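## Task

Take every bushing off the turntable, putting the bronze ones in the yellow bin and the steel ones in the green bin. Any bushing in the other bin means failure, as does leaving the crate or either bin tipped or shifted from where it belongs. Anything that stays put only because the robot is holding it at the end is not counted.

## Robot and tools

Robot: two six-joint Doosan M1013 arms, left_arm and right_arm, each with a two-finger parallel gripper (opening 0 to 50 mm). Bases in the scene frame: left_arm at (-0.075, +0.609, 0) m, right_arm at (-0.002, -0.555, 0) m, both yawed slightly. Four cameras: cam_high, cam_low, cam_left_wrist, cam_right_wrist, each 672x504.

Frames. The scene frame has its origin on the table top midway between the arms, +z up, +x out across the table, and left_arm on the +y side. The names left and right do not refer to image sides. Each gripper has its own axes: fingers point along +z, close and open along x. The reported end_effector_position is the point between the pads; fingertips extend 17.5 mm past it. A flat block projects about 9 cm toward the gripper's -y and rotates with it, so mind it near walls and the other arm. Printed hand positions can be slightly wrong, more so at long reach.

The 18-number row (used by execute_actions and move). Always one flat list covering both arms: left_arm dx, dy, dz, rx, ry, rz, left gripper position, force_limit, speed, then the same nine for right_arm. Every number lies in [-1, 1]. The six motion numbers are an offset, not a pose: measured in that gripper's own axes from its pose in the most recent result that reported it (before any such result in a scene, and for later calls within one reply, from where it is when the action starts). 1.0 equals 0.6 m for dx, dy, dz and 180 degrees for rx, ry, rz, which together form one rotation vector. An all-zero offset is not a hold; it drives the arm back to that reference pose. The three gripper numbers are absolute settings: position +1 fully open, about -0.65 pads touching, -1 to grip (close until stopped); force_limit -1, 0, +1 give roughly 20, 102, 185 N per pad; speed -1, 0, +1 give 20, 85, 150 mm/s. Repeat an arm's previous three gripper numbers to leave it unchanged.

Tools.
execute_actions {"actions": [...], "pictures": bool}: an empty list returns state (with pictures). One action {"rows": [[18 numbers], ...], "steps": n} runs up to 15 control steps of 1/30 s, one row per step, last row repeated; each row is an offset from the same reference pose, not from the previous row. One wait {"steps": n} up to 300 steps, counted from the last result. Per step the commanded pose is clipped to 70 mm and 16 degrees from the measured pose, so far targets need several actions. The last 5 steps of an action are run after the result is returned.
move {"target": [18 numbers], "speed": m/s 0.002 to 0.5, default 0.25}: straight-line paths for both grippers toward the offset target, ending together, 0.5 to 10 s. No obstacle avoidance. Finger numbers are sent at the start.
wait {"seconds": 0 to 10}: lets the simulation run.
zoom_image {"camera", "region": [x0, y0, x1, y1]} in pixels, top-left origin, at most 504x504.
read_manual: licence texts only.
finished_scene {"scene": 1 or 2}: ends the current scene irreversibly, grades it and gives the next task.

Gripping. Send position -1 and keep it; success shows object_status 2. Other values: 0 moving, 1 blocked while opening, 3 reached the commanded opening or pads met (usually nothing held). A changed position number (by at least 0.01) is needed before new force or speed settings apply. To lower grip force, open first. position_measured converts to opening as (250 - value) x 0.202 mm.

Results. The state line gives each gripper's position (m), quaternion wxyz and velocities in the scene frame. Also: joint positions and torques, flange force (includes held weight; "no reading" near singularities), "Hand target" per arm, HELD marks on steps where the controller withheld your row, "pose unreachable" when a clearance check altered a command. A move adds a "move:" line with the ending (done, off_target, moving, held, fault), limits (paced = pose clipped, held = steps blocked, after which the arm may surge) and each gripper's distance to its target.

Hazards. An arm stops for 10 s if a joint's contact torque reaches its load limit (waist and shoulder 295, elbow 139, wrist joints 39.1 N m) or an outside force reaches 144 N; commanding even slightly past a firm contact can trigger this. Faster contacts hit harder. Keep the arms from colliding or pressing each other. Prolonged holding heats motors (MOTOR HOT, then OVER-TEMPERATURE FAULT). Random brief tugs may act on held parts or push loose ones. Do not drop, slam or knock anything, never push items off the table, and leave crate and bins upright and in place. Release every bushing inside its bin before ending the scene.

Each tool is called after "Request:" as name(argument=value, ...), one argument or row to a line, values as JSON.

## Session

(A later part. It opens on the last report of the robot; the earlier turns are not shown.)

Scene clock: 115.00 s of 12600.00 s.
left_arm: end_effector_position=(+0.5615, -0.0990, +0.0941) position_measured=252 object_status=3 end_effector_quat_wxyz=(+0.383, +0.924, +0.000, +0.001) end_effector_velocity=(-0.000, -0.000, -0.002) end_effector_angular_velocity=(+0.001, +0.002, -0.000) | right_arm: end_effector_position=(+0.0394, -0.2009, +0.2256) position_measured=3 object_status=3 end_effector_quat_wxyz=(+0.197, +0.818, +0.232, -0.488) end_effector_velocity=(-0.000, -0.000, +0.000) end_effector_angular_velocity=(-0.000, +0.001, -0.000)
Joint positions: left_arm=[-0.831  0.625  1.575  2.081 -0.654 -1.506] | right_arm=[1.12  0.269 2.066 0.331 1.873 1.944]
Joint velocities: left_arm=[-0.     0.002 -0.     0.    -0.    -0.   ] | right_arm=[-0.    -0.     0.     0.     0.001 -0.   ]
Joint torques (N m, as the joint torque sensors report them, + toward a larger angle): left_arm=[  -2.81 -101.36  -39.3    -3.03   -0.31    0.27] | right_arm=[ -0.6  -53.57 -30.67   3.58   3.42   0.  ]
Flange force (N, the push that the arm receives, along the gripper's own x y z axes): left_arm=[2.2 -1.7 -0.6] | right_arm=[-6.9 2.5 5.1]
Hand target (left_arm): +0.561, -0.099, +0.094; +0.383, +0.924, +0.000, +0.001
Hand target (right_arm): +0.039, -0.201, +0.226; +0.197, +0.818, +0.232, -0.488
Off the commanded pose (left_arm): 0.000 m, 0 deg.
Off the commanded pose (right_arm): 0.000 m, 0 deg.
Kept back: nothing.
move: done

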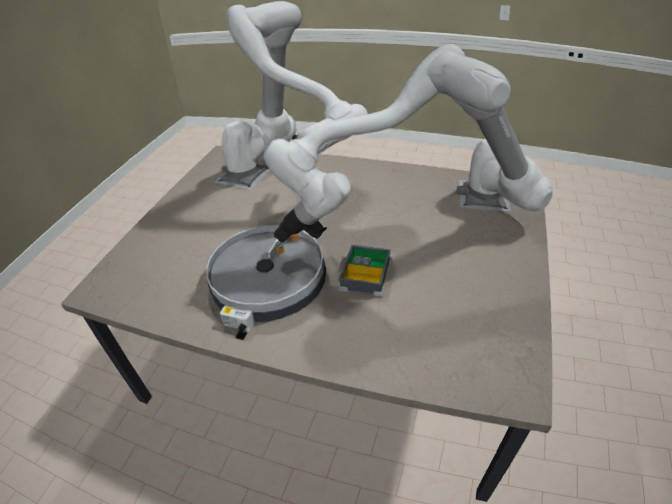

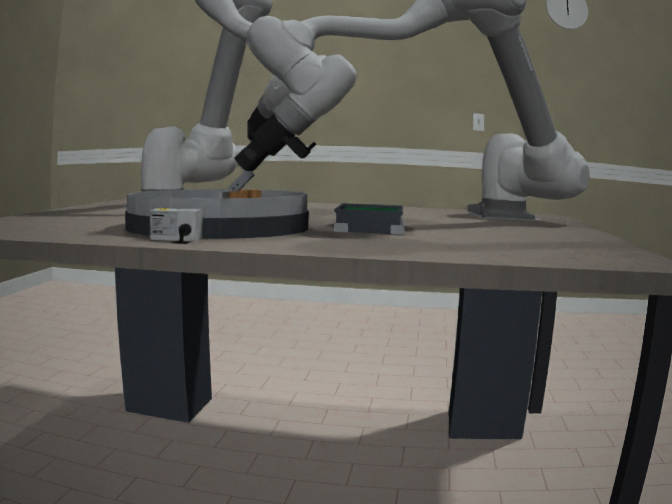

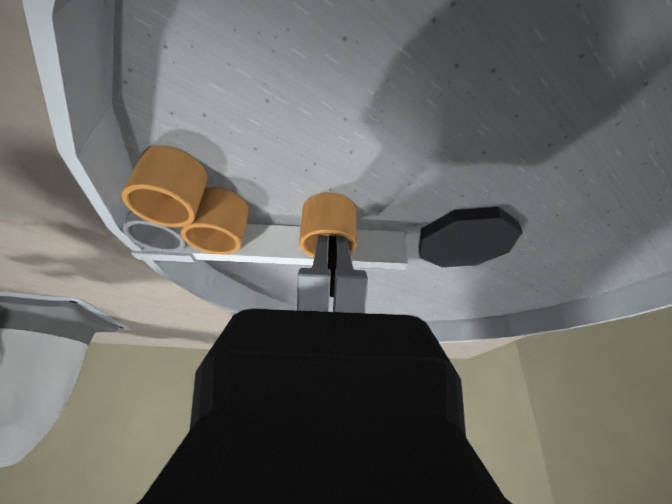

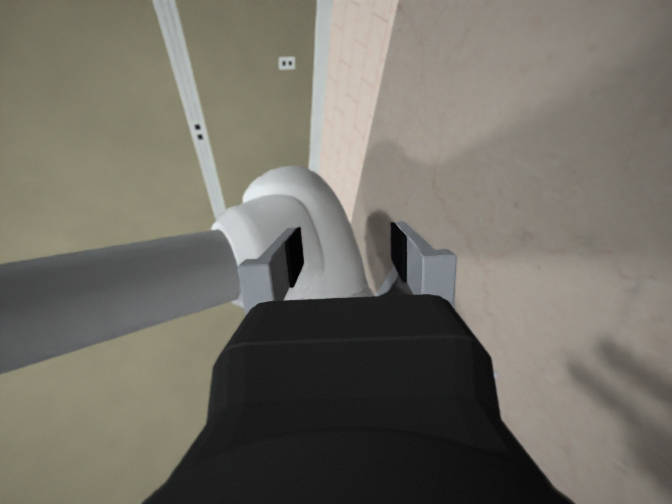

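Request:
execute_actions(
  actions=[
    {"rows": [[0,0.00259,-0.00259,0,0,0,-1,-0.5,1,0,0,0,0,0,0,1,0,0],[0,0.00518,-0.00518,0,0,0,-1,-0.5,1,0,0,0,0,0,0,1,0,0],[0,0.00778,-0.00778,0,0,0,-1,-0.5,1,0,0,0,0,0,0,1,0,0],[0,0.01037,-0.01037,0,0,0,-1,-0.5,1,0,0,0,0,0,0,1,0,0],[0,0.01296,-0.01296,0,0,0,-1,-0.5,1,0,0,0,0,0,0,1,0,0],[0,0.01296,-0.01296,0,0,0,-1,-0.5,1,0,0,0,0,0,0,1,0,0],[0,0.01296,-0.01296,0,0,0,-1,-0.5,1,0,0,0,0,0,0,1,0,0],[0,0.01296,-0.01296,0,0,0,-1,-0.5,1,0,0,0,0,0,0,1,0,0],[-0.00222,0.011,-0.01493,0,0,0,1,0,1,0,0,0,0,0,0,1,0,0],[-0.00444,0.00903,-0.01689,0,0,0,1,0,1,0,0,0,0,0,0,1,0,0],[-0.00667,0.00707,-0.01886,0,0,0,1,0,1,0,0,0,0,0,0,1,0,0]], "steps": 15},
  ],
)

Request:
execute_actions(
  actions=[
    {"rows": [[0,0,0,0,0,0,1,0,1,0,0,0,0,0,0,1,0,0],[0,0,0,0,0,0,1,0,1,0,0,0,0,0,0,1,0,0],[0,0,0,0,0,0,1,0,1,0,0,0,0,0,0,1,0,0],[0,-0.00511,0.00511,0,0,0,1,0,1,0,0,0,0,0,0,1,0,0],[0,-0.01021,0.01021,0,0,0,1,0,1,0,0,0,0,0,0,1,0,0],[0,-0.01532,0.01532,0,0,0,1,0,1,0,0,0,0,0,0,1,0,0],[0,-0.02043,0.02043,0,0,0,1,0,1,0,0,0,0,0,0,1,0,0],[0,-0.02553,0.02553,0,0,0,1,0,1,0,0,0,0,0,0,1,0,0],[0,-0.03064,0.03064,0,0,0,1,0,1,0,0,0,0,0,0,1,0,0]], "steps": 15},
  ],
)

Request:
execute_actions(
  actions=[
    {"rows": [[0,0,0,0,0,0,-1,0,0,0,0,0,0,0,0,1,0,0]], "steps": 15},
  ],
  pictures=true,
)

Request:
move(
  target=[0.04583, -0.16263, -0.29463, 0, 0, 0, -1, 0, 0, 0, 0, 0, 0, 0, 0, 1, 0, 0],
  speed=0.3,
)

Request:
move(
  target=[0.01917, -0.17678, -0.04714, 0, 0, 0, -1, 0, 0, 0, 0, 0, 0, 0, 0, 1, 0, 0],
  speed=0.25,
)

Request:
zoom_image(
  camera="cam_low",
  region=[310, 140, 450, 245],
)

Request:
zoom_image(
  camera="cam_left_wrist",
  region=[200, 110, 460, 310],
)

Scene clock: 116.97 s of 12600.00 s.
left_arm: end_effector_position=(+0.5611, -0.0984, +0.1052) position_measured=216 object_status=0 end_effector_quat_wxyz=(+0.383, +0.924, -0.000, +0.001) end_effector_velocity=(-0.023, +0.026, +0.007) end_effector_angular_velocity=(+0.001, -0.003, -0.014) | right_arm: end_effector_position=(+0.0394, -0.2009, +0.2256) position_measured=3 object_status=3 end_effector_quat_wxyz=(+0.197, +0.818, +0.232, -0.488) end_effector_velocity=(-0.000, +0.000, +0.000) end_effector_angular_velocity=(+0.001, -0.000, -0.000)
Joint positions: left_arm=[-0.831  0.613  1.571  2.098 -0.662 -1.527] | right_arm=[1.12  0.269 2.066 0.331 1.873 1.944]
Joint velocities: left_arm=[ 0.007 -0.05   0.074 -0.024  0.     0.048] | right_arm=[ 0.    -0.001  0.     0.001 -0.001  0.   ]
Joint torques (N m, as the joint torque sensors report them, + toward a larger angle): left_arm=[  -0.98 -106.14  -38.04   -2.47   -0.61   -0.16] | right_arm=[ -0.74 -53.15 -30.59   3.61   3.36  -0.1 ]
Flange force (N, the push that the arm receives, along the gripper's own x y z axes): left_arm=[0.3 -4.1 -2.8] | right_arm=[-7.5 2.3 5.1]
Steps of this call (steps 1 to 49: nothing new was sent; steps 50 to 59: the first 10 steps of this action). Readings (end_effector_position | what the end effector reports):
50: left_arm (+0.5615, -0.0990, +0.0941) | right_arm (+0.0394, -0.2009, +0.2256) | left_arm position_measured=252 object_status=3 | right_arm position_measured=3 object_status=3
51: left_arm (+0.5614, -0.0989, +0.0947) | right_arm (+0.0394, -0.2009, +0.2256) | left_arm position_measured=252 object_status=3 | right_arm position_measured=3 object_status=3
53: left_arm (+0.5615, -0.0990, +0.0983) | right_arm (+0.0394, -0.2009, +0.2256) | left_arm position_measured=252 object_status=3 | right_arm position_measured=3 object_status=3
57: left_arm (+0.5615, -0.0990, +0.1047) | right_arm (+0.0394, -0.2009, +0.2256) | left_arm position_measured=252 object_status=3 | right_arm position_measured=3 object_status=3
59: the state above

Scene clock: 117.47 s of 12600.00 s.
left_arm: end_effector_position=(+0.5576, -0.0940, +0.0846) position_measured=3 object_status=0 end_effector_quat_wxyz=(+0.382, +0.924, +0.000, +0.001) end_effector_velocity=(+0.000, +0.001, -0.119) end_effector_angular_velocity=(+0.006, +0.004, +0.000) | right_arm: end_effector_position=(+0.0394, -0.2009, +0.2256) position_measured=3 object_status=3 end_effector_quat_wxyz=(+0.197, +0.818, +0.232, -0.488) end_effector_velocity=(-0.000, +0.000, +0.001) end_effector_angular_velocity=(+0.002, +0.001, -0.002)
Joint positions: left_arm=[-0.83   0.626  1.593  2.059 -0.646 -1.477] | right_arm=[1.12  0.269 2.066 0.331 1.873 1.944]
Joint velocities: left_arm=[ 0.001  0.116  0.054 -0.19   0.078  0.24 ] | right_arm=[-0.    -0.001  0.     0.003  0.     0.   ]
Joint torques (N m, as the joint torque sensors report them, + toward a larger angle): left_arm=[  -3.41 -102.42  -39.87   -3.29   -0.47    0.26] | right_arm=[ -0.97 -53.72 -30.28   3.8    3.45  -0.09]
Flange force (N, the push that the arm receives, along the gripper's own x y z axes): left_arm=[3.0 -3.1 -0.2] | right_arm=[-5.9 1.5 4.3]
Off your previous action's commanded pose (left_arm): 0.000 m, 0 deg at its last step (step 5 of this call).
Off your previous action's commanded pose (right_arm): 0.000 m, 0 deg at its last step (step 5 of this call).
Steps of this call (steps 1 to 5: the last 5 steps of your previous action; steps 6 to 15: the first 10 steps of this action, its rows measured from where the robot was after step 5). Readings (end_effector_position | what the end effector reports):
5: left_arm (+0.5576, -0.0942, +0.1052) | right_arm (+0.0394, -0.2009, +0.2256) | left_arm position_measured=93 object_status=0 | right_arm position_measured=3 object_status=3
6: left_arm (+0.5575, -0.0941, +0.1051) | right_arm (+0.0394, -0.2009, +0.2256) | left_arm position_measured=68 object_status=0 | right_arm position_measured=3 object_status=3
7: left_arm (+0.5575, -0.0941, +0.1051) | right_arm (+0.0394, -0.2009, +0.2256) | left_arm position_measured=43 object_status=0 | right_arm position_measured=3 object_status=3
9: left_arm (+0.5575, -0.0941, +0.1051) | right_arm (+0.0394, -0.2009, +0.2256) | left_arm position_measured=4 object_status=0 | right_arm position_measured=3 object_status=3
13: left_arm (+0.5576, -0.0941, +0.0930) | right_arm (+0.0394, -0.2009, +0.2256) | left_arm position_measured=3 object_status=0 | right_arm position_measured=3 object_status=3
15: the state above

Scene clock: 117.97 s of 12600.00 s.
left_arm: end_effector_position=(+0.5576, -0.0942, +0.0793) position_measured=100 object_status=0 end_effector_quat_wxyz=(+0.383, +0.924, +0.000, +0.001) end_effector_velocity=(+0.000, +0.001, +0.000) end_effector_angular_velocity=(-0.000, -0.001, +0.000) | right_arm: end_effector_position=(+0.0394, -0.2009, +0.2256) position_measured=3 object_status=3 end_effector_quat_wxyz=(+0.197, +0.818, +0.232, -0.488) end_effector_velocity=(-0.000, +0.000, +0.000) end_effector_angular_velocity=(+0.001, +0.001, -0.001)
Joint positions: left_arm=[-0.83   0.631  1.596  2.049 -0.642 -1.465] | right_arm=[1.12  0.269 2.066 0.331 1.873 1.944]
Joint velocities: left_arm=[ 0.001 -0.001  0.001  0.    -0.     0.001] | right_arm=[ 0.    -0.    -0.     0.002 -0.    -0.   ]
Joint torques (N m, as the joint torque sensors report them, + toward a larger angle): left_arm=[  -3.53 -100.91  -39.04   -2.98   -0.31    0.21] | right_arm=[  0.2  -54.44 -29.83   3.67   3.38   0.09]
Flange force (N, the push that the arm receives, along the gripper's own x y z axes): left_arm=[2.0 -2.8 -3.0] | right_arm=[-4.9 2.7 2.5]
Off your previous action's commanded pose (left_arm): 0.000 m, 0 deg at its last step (step 5 of this call).
Off your previous action's commanded pose (right_arm): 0.000 m, 0 deg at its last step (step 5 of this call).
Steps of this call (steps 1 to 5: the last 5 steps of your previous action; steps 6 to 15: the first 10 steps of this action, its rows measured from where the robot was after step 5). Readings (end_effector_position | what the end effector reports):
5: left_arm (+0.5577, -0.0942, +0.0793) | right_arm (+0.0394, -0.2009, +0.2256) | left_arm position_measured=3 object_status=3 | right_arm position_measured=3 object_status=3
6: left_arm (+0.5577, -0.0942, +0.0793) | right_arm (+0.0394, -0.2009, +0.2256) | left_arm position_measured=10 object_status=0 | right_arm position_measured=3 object_status=3
7: left_arm (+0.5577, -0.0942, +0.0793) | right_arm (+0.0394, -0.2009, +0.2256) | left_arm position_measured=24 object_status=0 | right_arm position_measured=3 object_status=3
9: left_arm (+0.5577, -0.0942, +0.0793) | right_arm (+0.0394, -0.2009, +0.2256) | left_arm position_measured=52 object_status=0 | right_arm position_measured=3 object_status=3
13: left_arm (+0.5577, -0.0942, +0.0793) | right_arm (+0.0394, -0.2009, +0.2256) | left_arm position_measured=100 object_status=0 | right_arm position_measured=3 object_status=3
15: the state above

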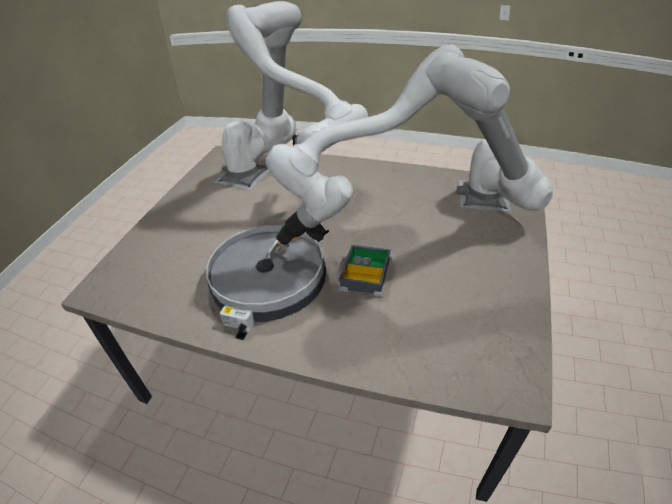

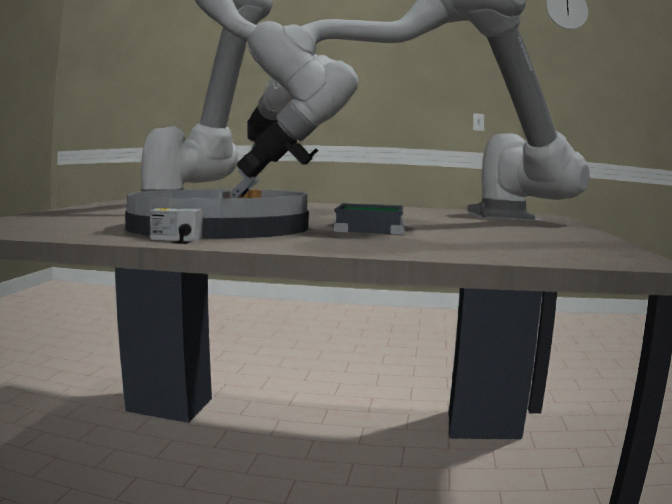

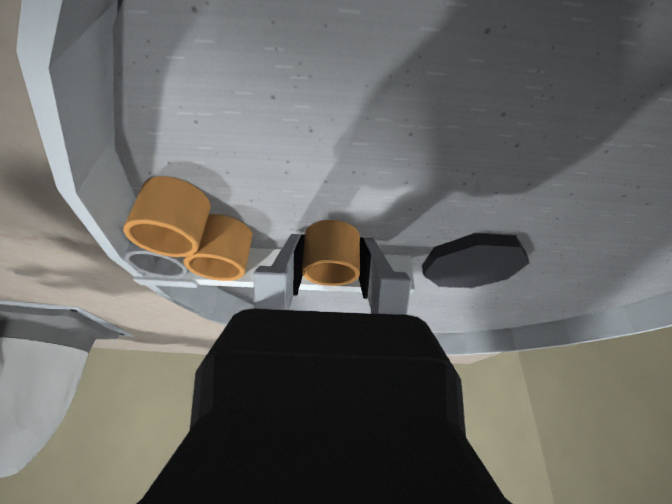

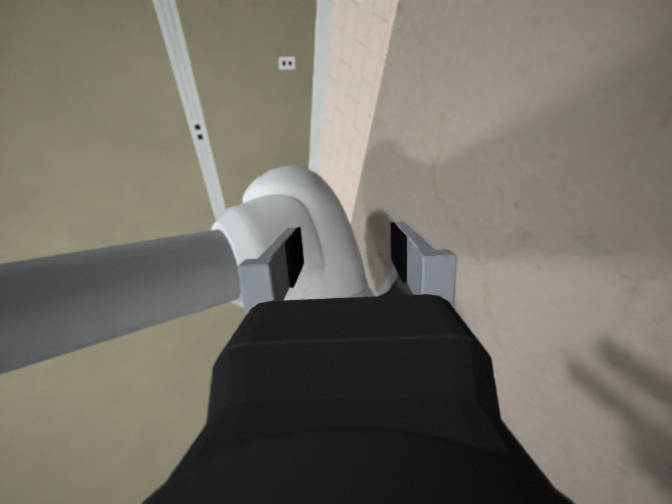

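Scene clock: 119.30 s of 12600.00 s.
left_arm: end_effector_position=(+0.5851, +0.0999, +0.1351) position_measured=100 object_status=2 end_effector_quat_wxyz=(+0.383, +0.924, -0.000, +0.001) end_effector_velocity=(+0.000, +0.000, +0.001) end_effector_angular_velocity=(-0.000, -0.001, -0.000) | right_arm: end_effector_position=(+0.0394, -0.2009, +0.2256) position_measured=3 object_status=3 end_effector_quat_wxyz=(+0.197, +0.818, +0.232, -0.488) end_effector_velocity=(-0.001, +0.001, -0.000) end_effector_angular_velocity=(-0.001, +0.003, -0.002)
Joint positions: left_arm=[-0.601  0.473  1.744  2.099 -0.806 -1.346] | right_arm=[1.12  0.269 2.066 0.331 1.873 1.944]
Joint velocities: left_arm=[ 0.001 -0.001  0.    -0.    -0.     0.001] | right_arm=[0.    0.002 0.    0.003 0.001 0.   ]
Joint torques (N m, as the joint torque sensors report them, + toward a larger angle): left_arm=[ -3.6  -86.22 -39.21  -3.46  -0.62   0.12] | right_arm=[ -1.36 -54.21 -30.56   3.8    3.3   -0.02]
Flange force (N, the push that the arm receives, along the gripper's own x y z axes): left_arm=[0.0 -3.5 -3.4] | right_arm=[-4.8 0.7 4.4]
Hand target (left_arm): +0.585, +0.100, +0.135; +0.383, +0.924, +0.000, +0.001
Hand target (right_arm): +0.039, -0.201, +0.226; +0.197, +0.818, +0.232, -0.488
Off your previous action's commanded pose (left_arm): 0.000 m, 0 deg at its last step (step 5 of this call).
Off your previous action's commanded pose (right_arm): 0.000 m, 0 deg at its last step (step 5 of this call).
Off the commanded pose (left_arm): 0.000 m, 0 deg.
Off the commanded pose (right_arm): 0.000 m, 0 deg.
Kept back: nothing.
move: done

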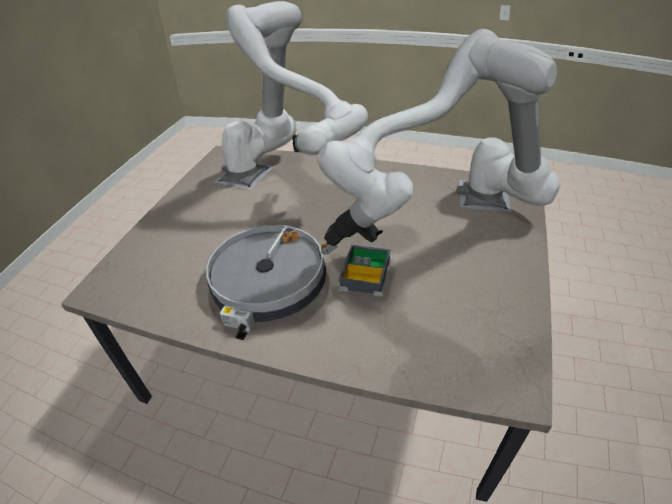

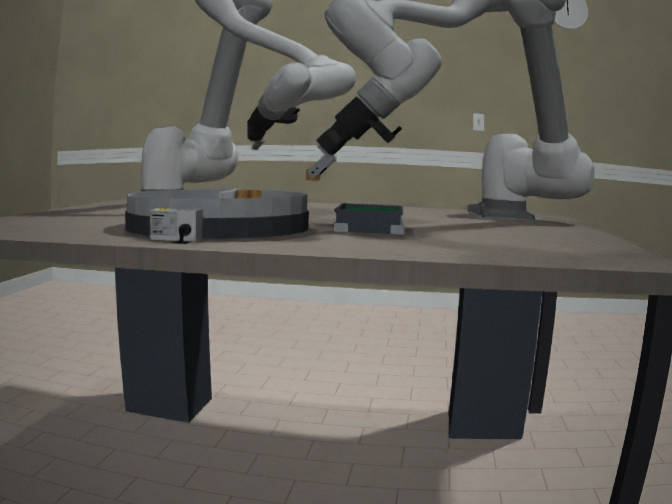

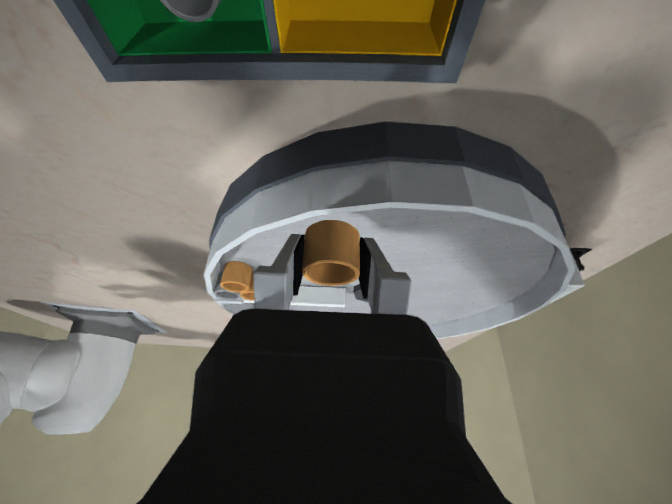

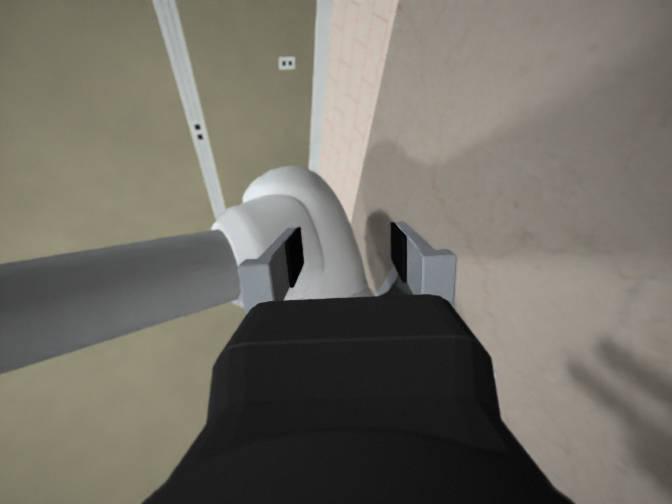

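Scene clock: 120.17 s of 12600.00 s.
left_arm: end_effector_position=(+0.5967, +0.1949, +0.0801) position_measured=100 object_status=2 end_effector_quat_wxyz=(+0.382, +0.924, -0.000, +0.001) end_effector_velocity=(+0.000, +0.000, -0.000) end_effector_angular_velocity=(-0.000, -0.001, -0.000) | right_arm: end_effector_position=(+0.0394, -0.2009, +0.2256) position_measured=3 object_status=3 end_effector_quat_wxyz=(+0.197, +0.818, +0.232, -0.488) end_effector_velocity=(-0.000, +0.000, +0.000) end_effector_angular_velocity=(+0.000, +0.002, -0.002)
Joint positions: left_arm=[-0.474  0.501  1.826  2.049 -0.839 -1.151] | right_arm=[1.12  0.269 2.066 0.331 1.873 1.944]
Joint velocities: left_arm=[ 0.     0.001 -0.001 -0.    -0.     0.001] | right_arm=[-0.     0.    -0.     0.002  0.    -0.   ]
Joint torques (N m, as the joint torque sensors report them, + toward a larger angle): left_arm=[ -4.01 -87.82 -36.31  -2.96  -1.2    0.19] | right_arm=[ -1.12 -53.23 -30.1    3.65   3.5   -0.14]
Flange force (N, the push that the arm receives, along the gripper's own x y z axes): left_arm=[2.1 -5.2 -1.8] | right_arm=[-7.4 1.3 4.5]
Hand target (left_arm): +0.597, +0.195, +0.080; +0.382, +0.924, -0.000, +0.001
Hand target (right_arm): +0.039, -0.201, +0.226; +0.197, +0.818, +0.232, -0.488
Off the commanded pose (left_arm): 0.000 m, 0 deg.
Off the commanded pose (right_arm): 0.000 m, 0 deg.
Kept back: nothing.
move: done

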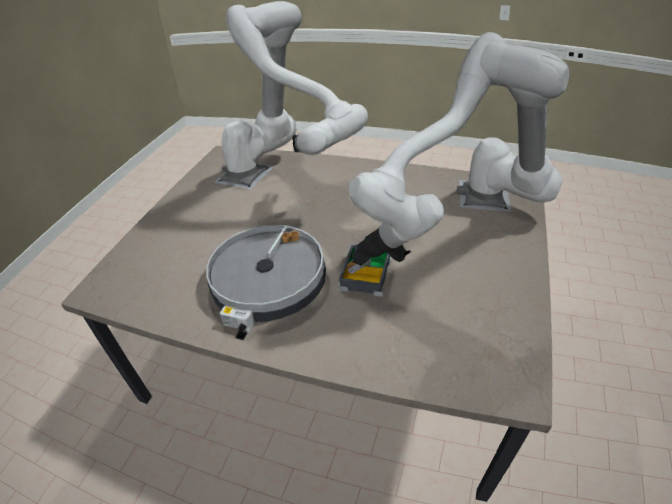

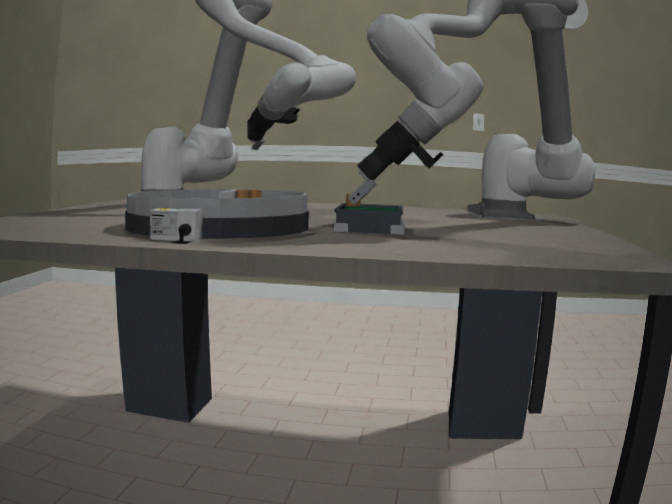

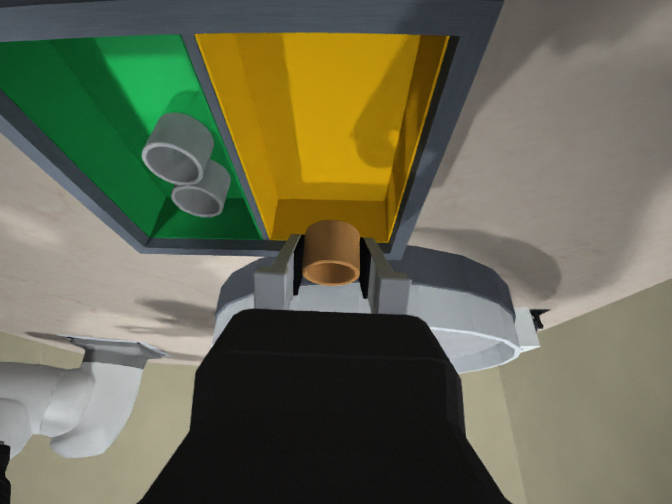

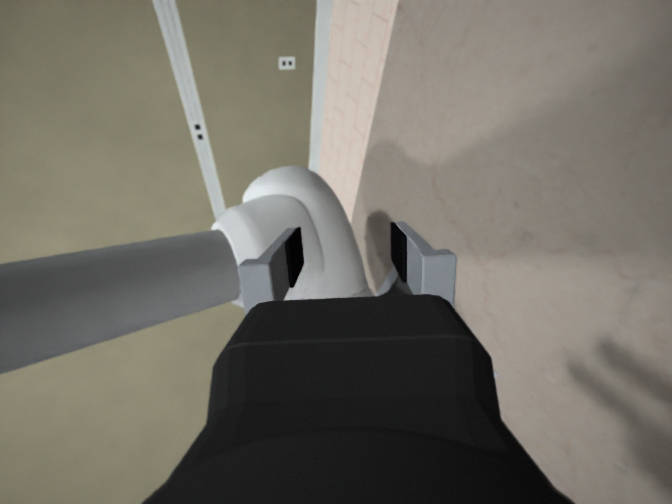

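Region (310, 140, 450, 245) of cam_low's 672x504 image, scaled by 3.600, with more detail than that image has; it fills the top 378 rows of this view, and the rest is white.

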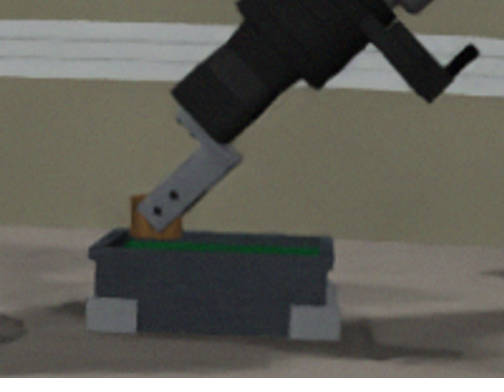

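Region (200, 110, 460, 310) of cam_left_wrist's 672x504 image, scaled by 1.938, with more detail than that image has; it fills the top 388 rows of this view, and the rest is white.

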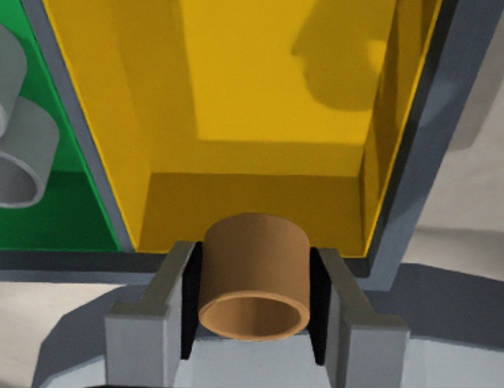

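Request:
move(
  target=[-0.00483, -0.0462, 0.06246, 0, 0, 0, -1, 0, 0, 0, 0, 0, 0, 0, 0, 1, 0, 0],
  speed=0.06,
)

Request:
zoom_image(
  camera="cam_left_wrist",
  region=[236, 190, 436, 320],
)

Request:
execute_actions(
  actions=[
    {"rows": [[0, 0, 0, 0, 0, 0, 0.55, 0, -0.5, 0, 0, 0, 0, 0, 0, 1, 0, 0]], "steps": 13},
  ],
  pictures=true,
)

Request:
zoom_image(
  camera="cam_left_wrist",
  region=[236, 190, 436, 320],
)

Scene clock: 123.27 s of 12600.00 s.
left_arm: end_effector_position=(+0.5938, +0.1880, +0.0340) position_measured=100 object_status=2 end_effector_quat_wxyz=(+0.382, +0.924, -0.000, +0.001) end_effector_velocity=(-0.001, -0.001, -0.002) end_effector_angular_velocity=(+0.001, +0.002, -0.002) | right_arm: end_effector_position=(+0.0394, -0.2009, +0.2256) position_measured=3 object_status=3 end_effector_quat_wxyz=(+0.197, +0.818, +0.232, -0.488) end_effector_velocity=(+0.000, -0.000, -0.000) end_effector_angular_velocity=(-0.001, +0.001, +0.000)
Joint positions: left_arm=[-0.484  0.555  1.846  1.981 -0.8   -1.064] | right_arm=[1.12  0.269 2.066 0.331 1.873 1.944]
Joint velocities: left_arm=[-0.002  0.003  0.001  0.     0.     0.001] | right_arm=[-0.     0.001 -0.    -0.     0.001 -0.   ]
Joint torques (N m, as the joint torque sensors report them, + toward a larger angle): left_arm=[ -3.14 -90.19 -33.91  -2.6   -1.15   0.12] | right_arm=[ -1.76 -53.55 -30.19   3.66   3.54   0.11]
Flange force (N, the push that the arm receives, along the gripper's own x y z axes): left_arm=[1.9 -4.5 -1.0] | right_arm=[-6.7 0.4 4.9]
Hand target (left_arm): +0.594, +0.188, +0.034; +0.382, +0.924, -0.000, +0.001
Hand target (right_arm): +0.039, -0.201, +0.226; +0.197, +0.818, +0.232, -0.488
Off the commanded pose (left_arm): 0.000 m, 0 deg.
Off the commanded pose (right_arm): 0.000 m, 0 deg.
Kept back: nothing.
move: done

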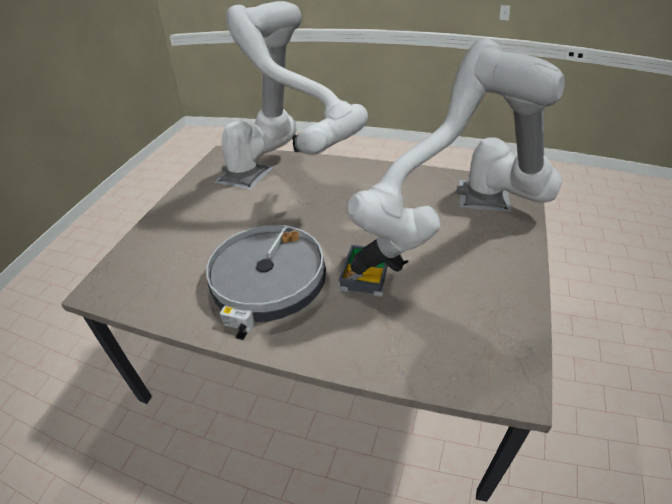

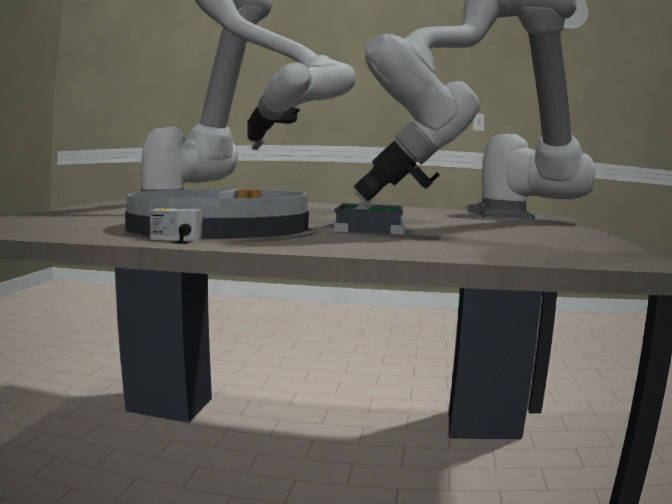

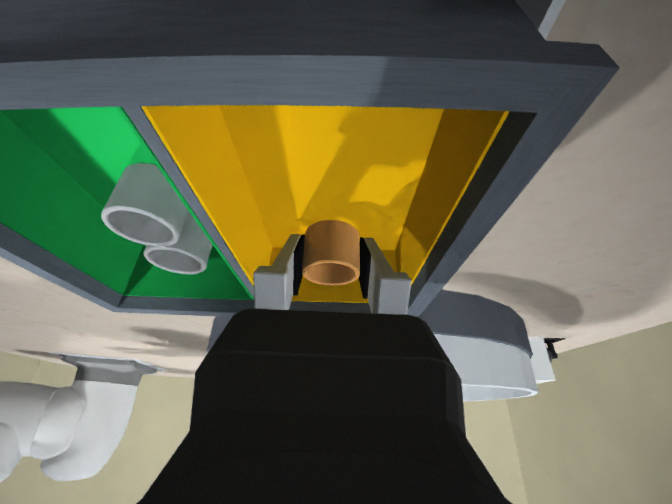

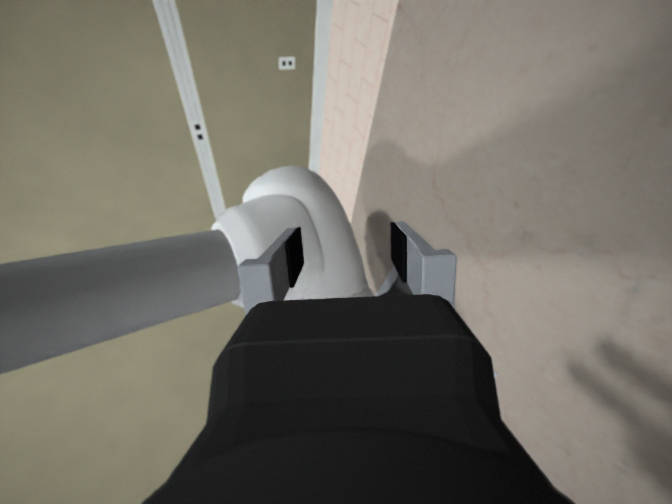

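Region (236, 190, 436, 320) of cam_left_wrist's 672x504 image, scaled by 2.520, with more detail than that image has; it fills the top 328 rows of this view, and the rest is white.

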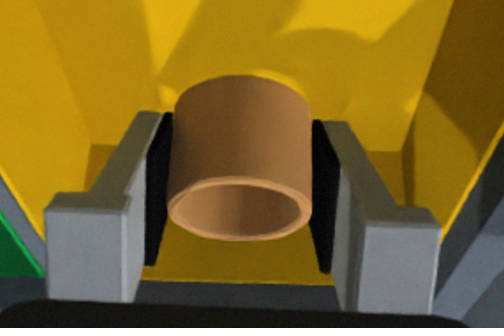

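Scene clock: 123.53 s of 12600.00 s.
left_arm: end_effector_position=(+0.5938, +0.1880, +0.0340) position_measured=70 object_status=0 end_effector_quat_wxyz=(+0.382, +0.924, -0.000, +0.001) end_effector_velocity=(-0.000, -0.001, +0.000) end_effector_angular_velocity=(-0.000, -0.001, -0.001) | right_arm: end_effector_position=(+0.0394, -0.2009, +0.2256) position_measured=3 object_status=3 end_effector_quat_wxyz=(+0.197, +0.818, +0.232, -0.488) end_effector_velocity=(-0.000, +0.000, -0.000) end_effector_angular_velocity=(+0.001, -0.001, -0.001)
Joint positions: left_arm=[-0.484  0.555  1.846  1.981 -0.8   -1.064] | right_arm=[1.12  0.269 2.066 0.331 1.873 1.944]
Joint velocities: left_arm=[-0.001 -0.001  0.    -0.     0.     0.001] | right_arm=[-0.    -0.    -0.     0.    -0.001 -0.   ]
Joint torques (N m, as the joint torque sensors report them, + toward a larger angle): left_arm=[ -3.77 -89.81 -33.99  -2.55  -1.28   0.31] | right_arm=[ -0.82 -54.36 -30.36   3.72   3.28   0.07]
Flange force (N, the push that the arm receives, along the gripper's own x y z axes): left_arm=[1.4 -3.5 -2.9] | right_arm=[-5.5 1.5 4.0]
Steps of this call (steps 1 to 8: the first 8 steps of this action). Readings (end_effector_position | what the end effector reports):
1: left_arm (+0.5938, +0.1880, +0.0340) | right_arm (+0.0394, -0.2009, +0.2256) | left_arm position_measured=96 object_status=0 | right_arm position_measured=3 object_status=3
2: left_arm (+0.5938, +0.1880, +0.0340) | right_arm (+0.0394, -0.2009, +0.2256) | left_arm position_measured=88 object_status=0 | right_arm position_measured=3 object_status=3
4: left_arm (+0.5938, +0.1880, +0.0340) | right_arm (+0.0394, -0.2009, +0.2256) | left_arm position_measured=72 object_status=0 | right_arm position_measured=3 object_status=3
8: the state above

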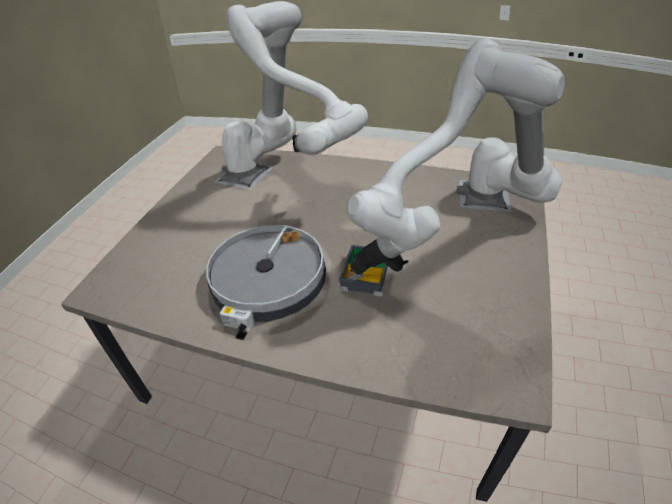

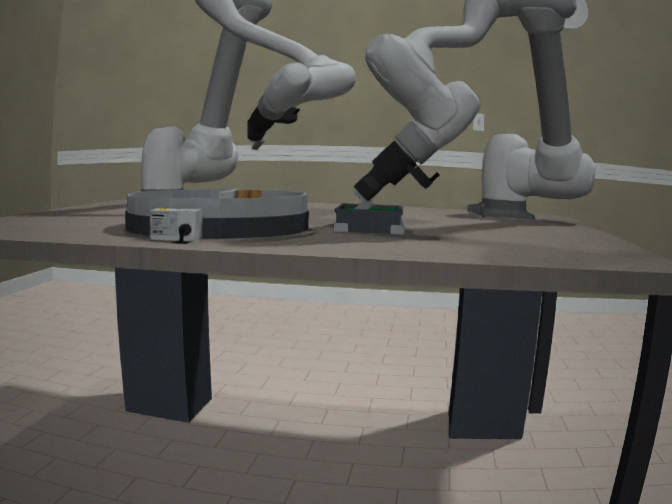

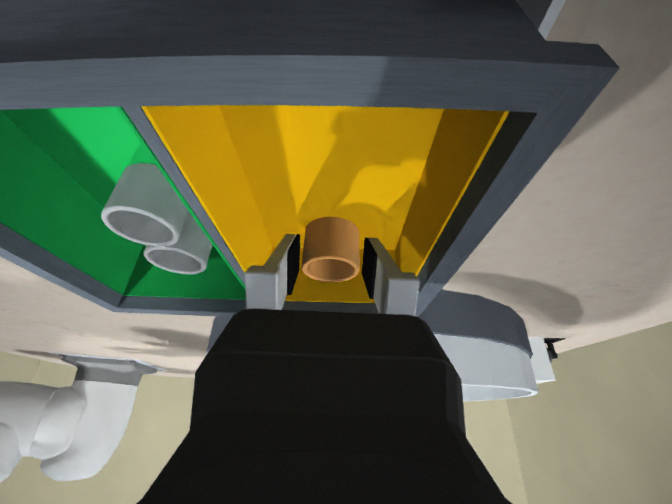

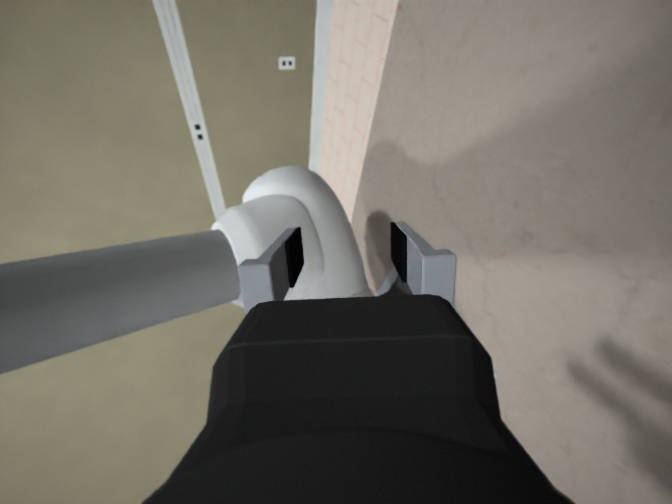

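Region (236, 190, 436, 320) of cam_left_wrist's 672x504 image, scaled by 2.520, with more detail than that image has; it fills the top 328 rows of this view, and the rest is white.

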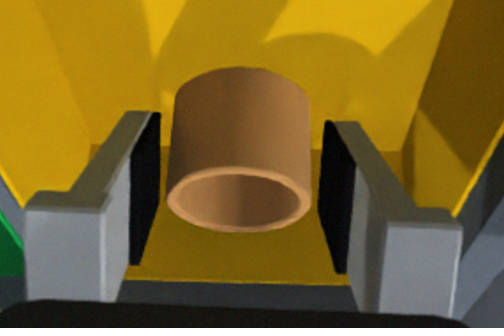

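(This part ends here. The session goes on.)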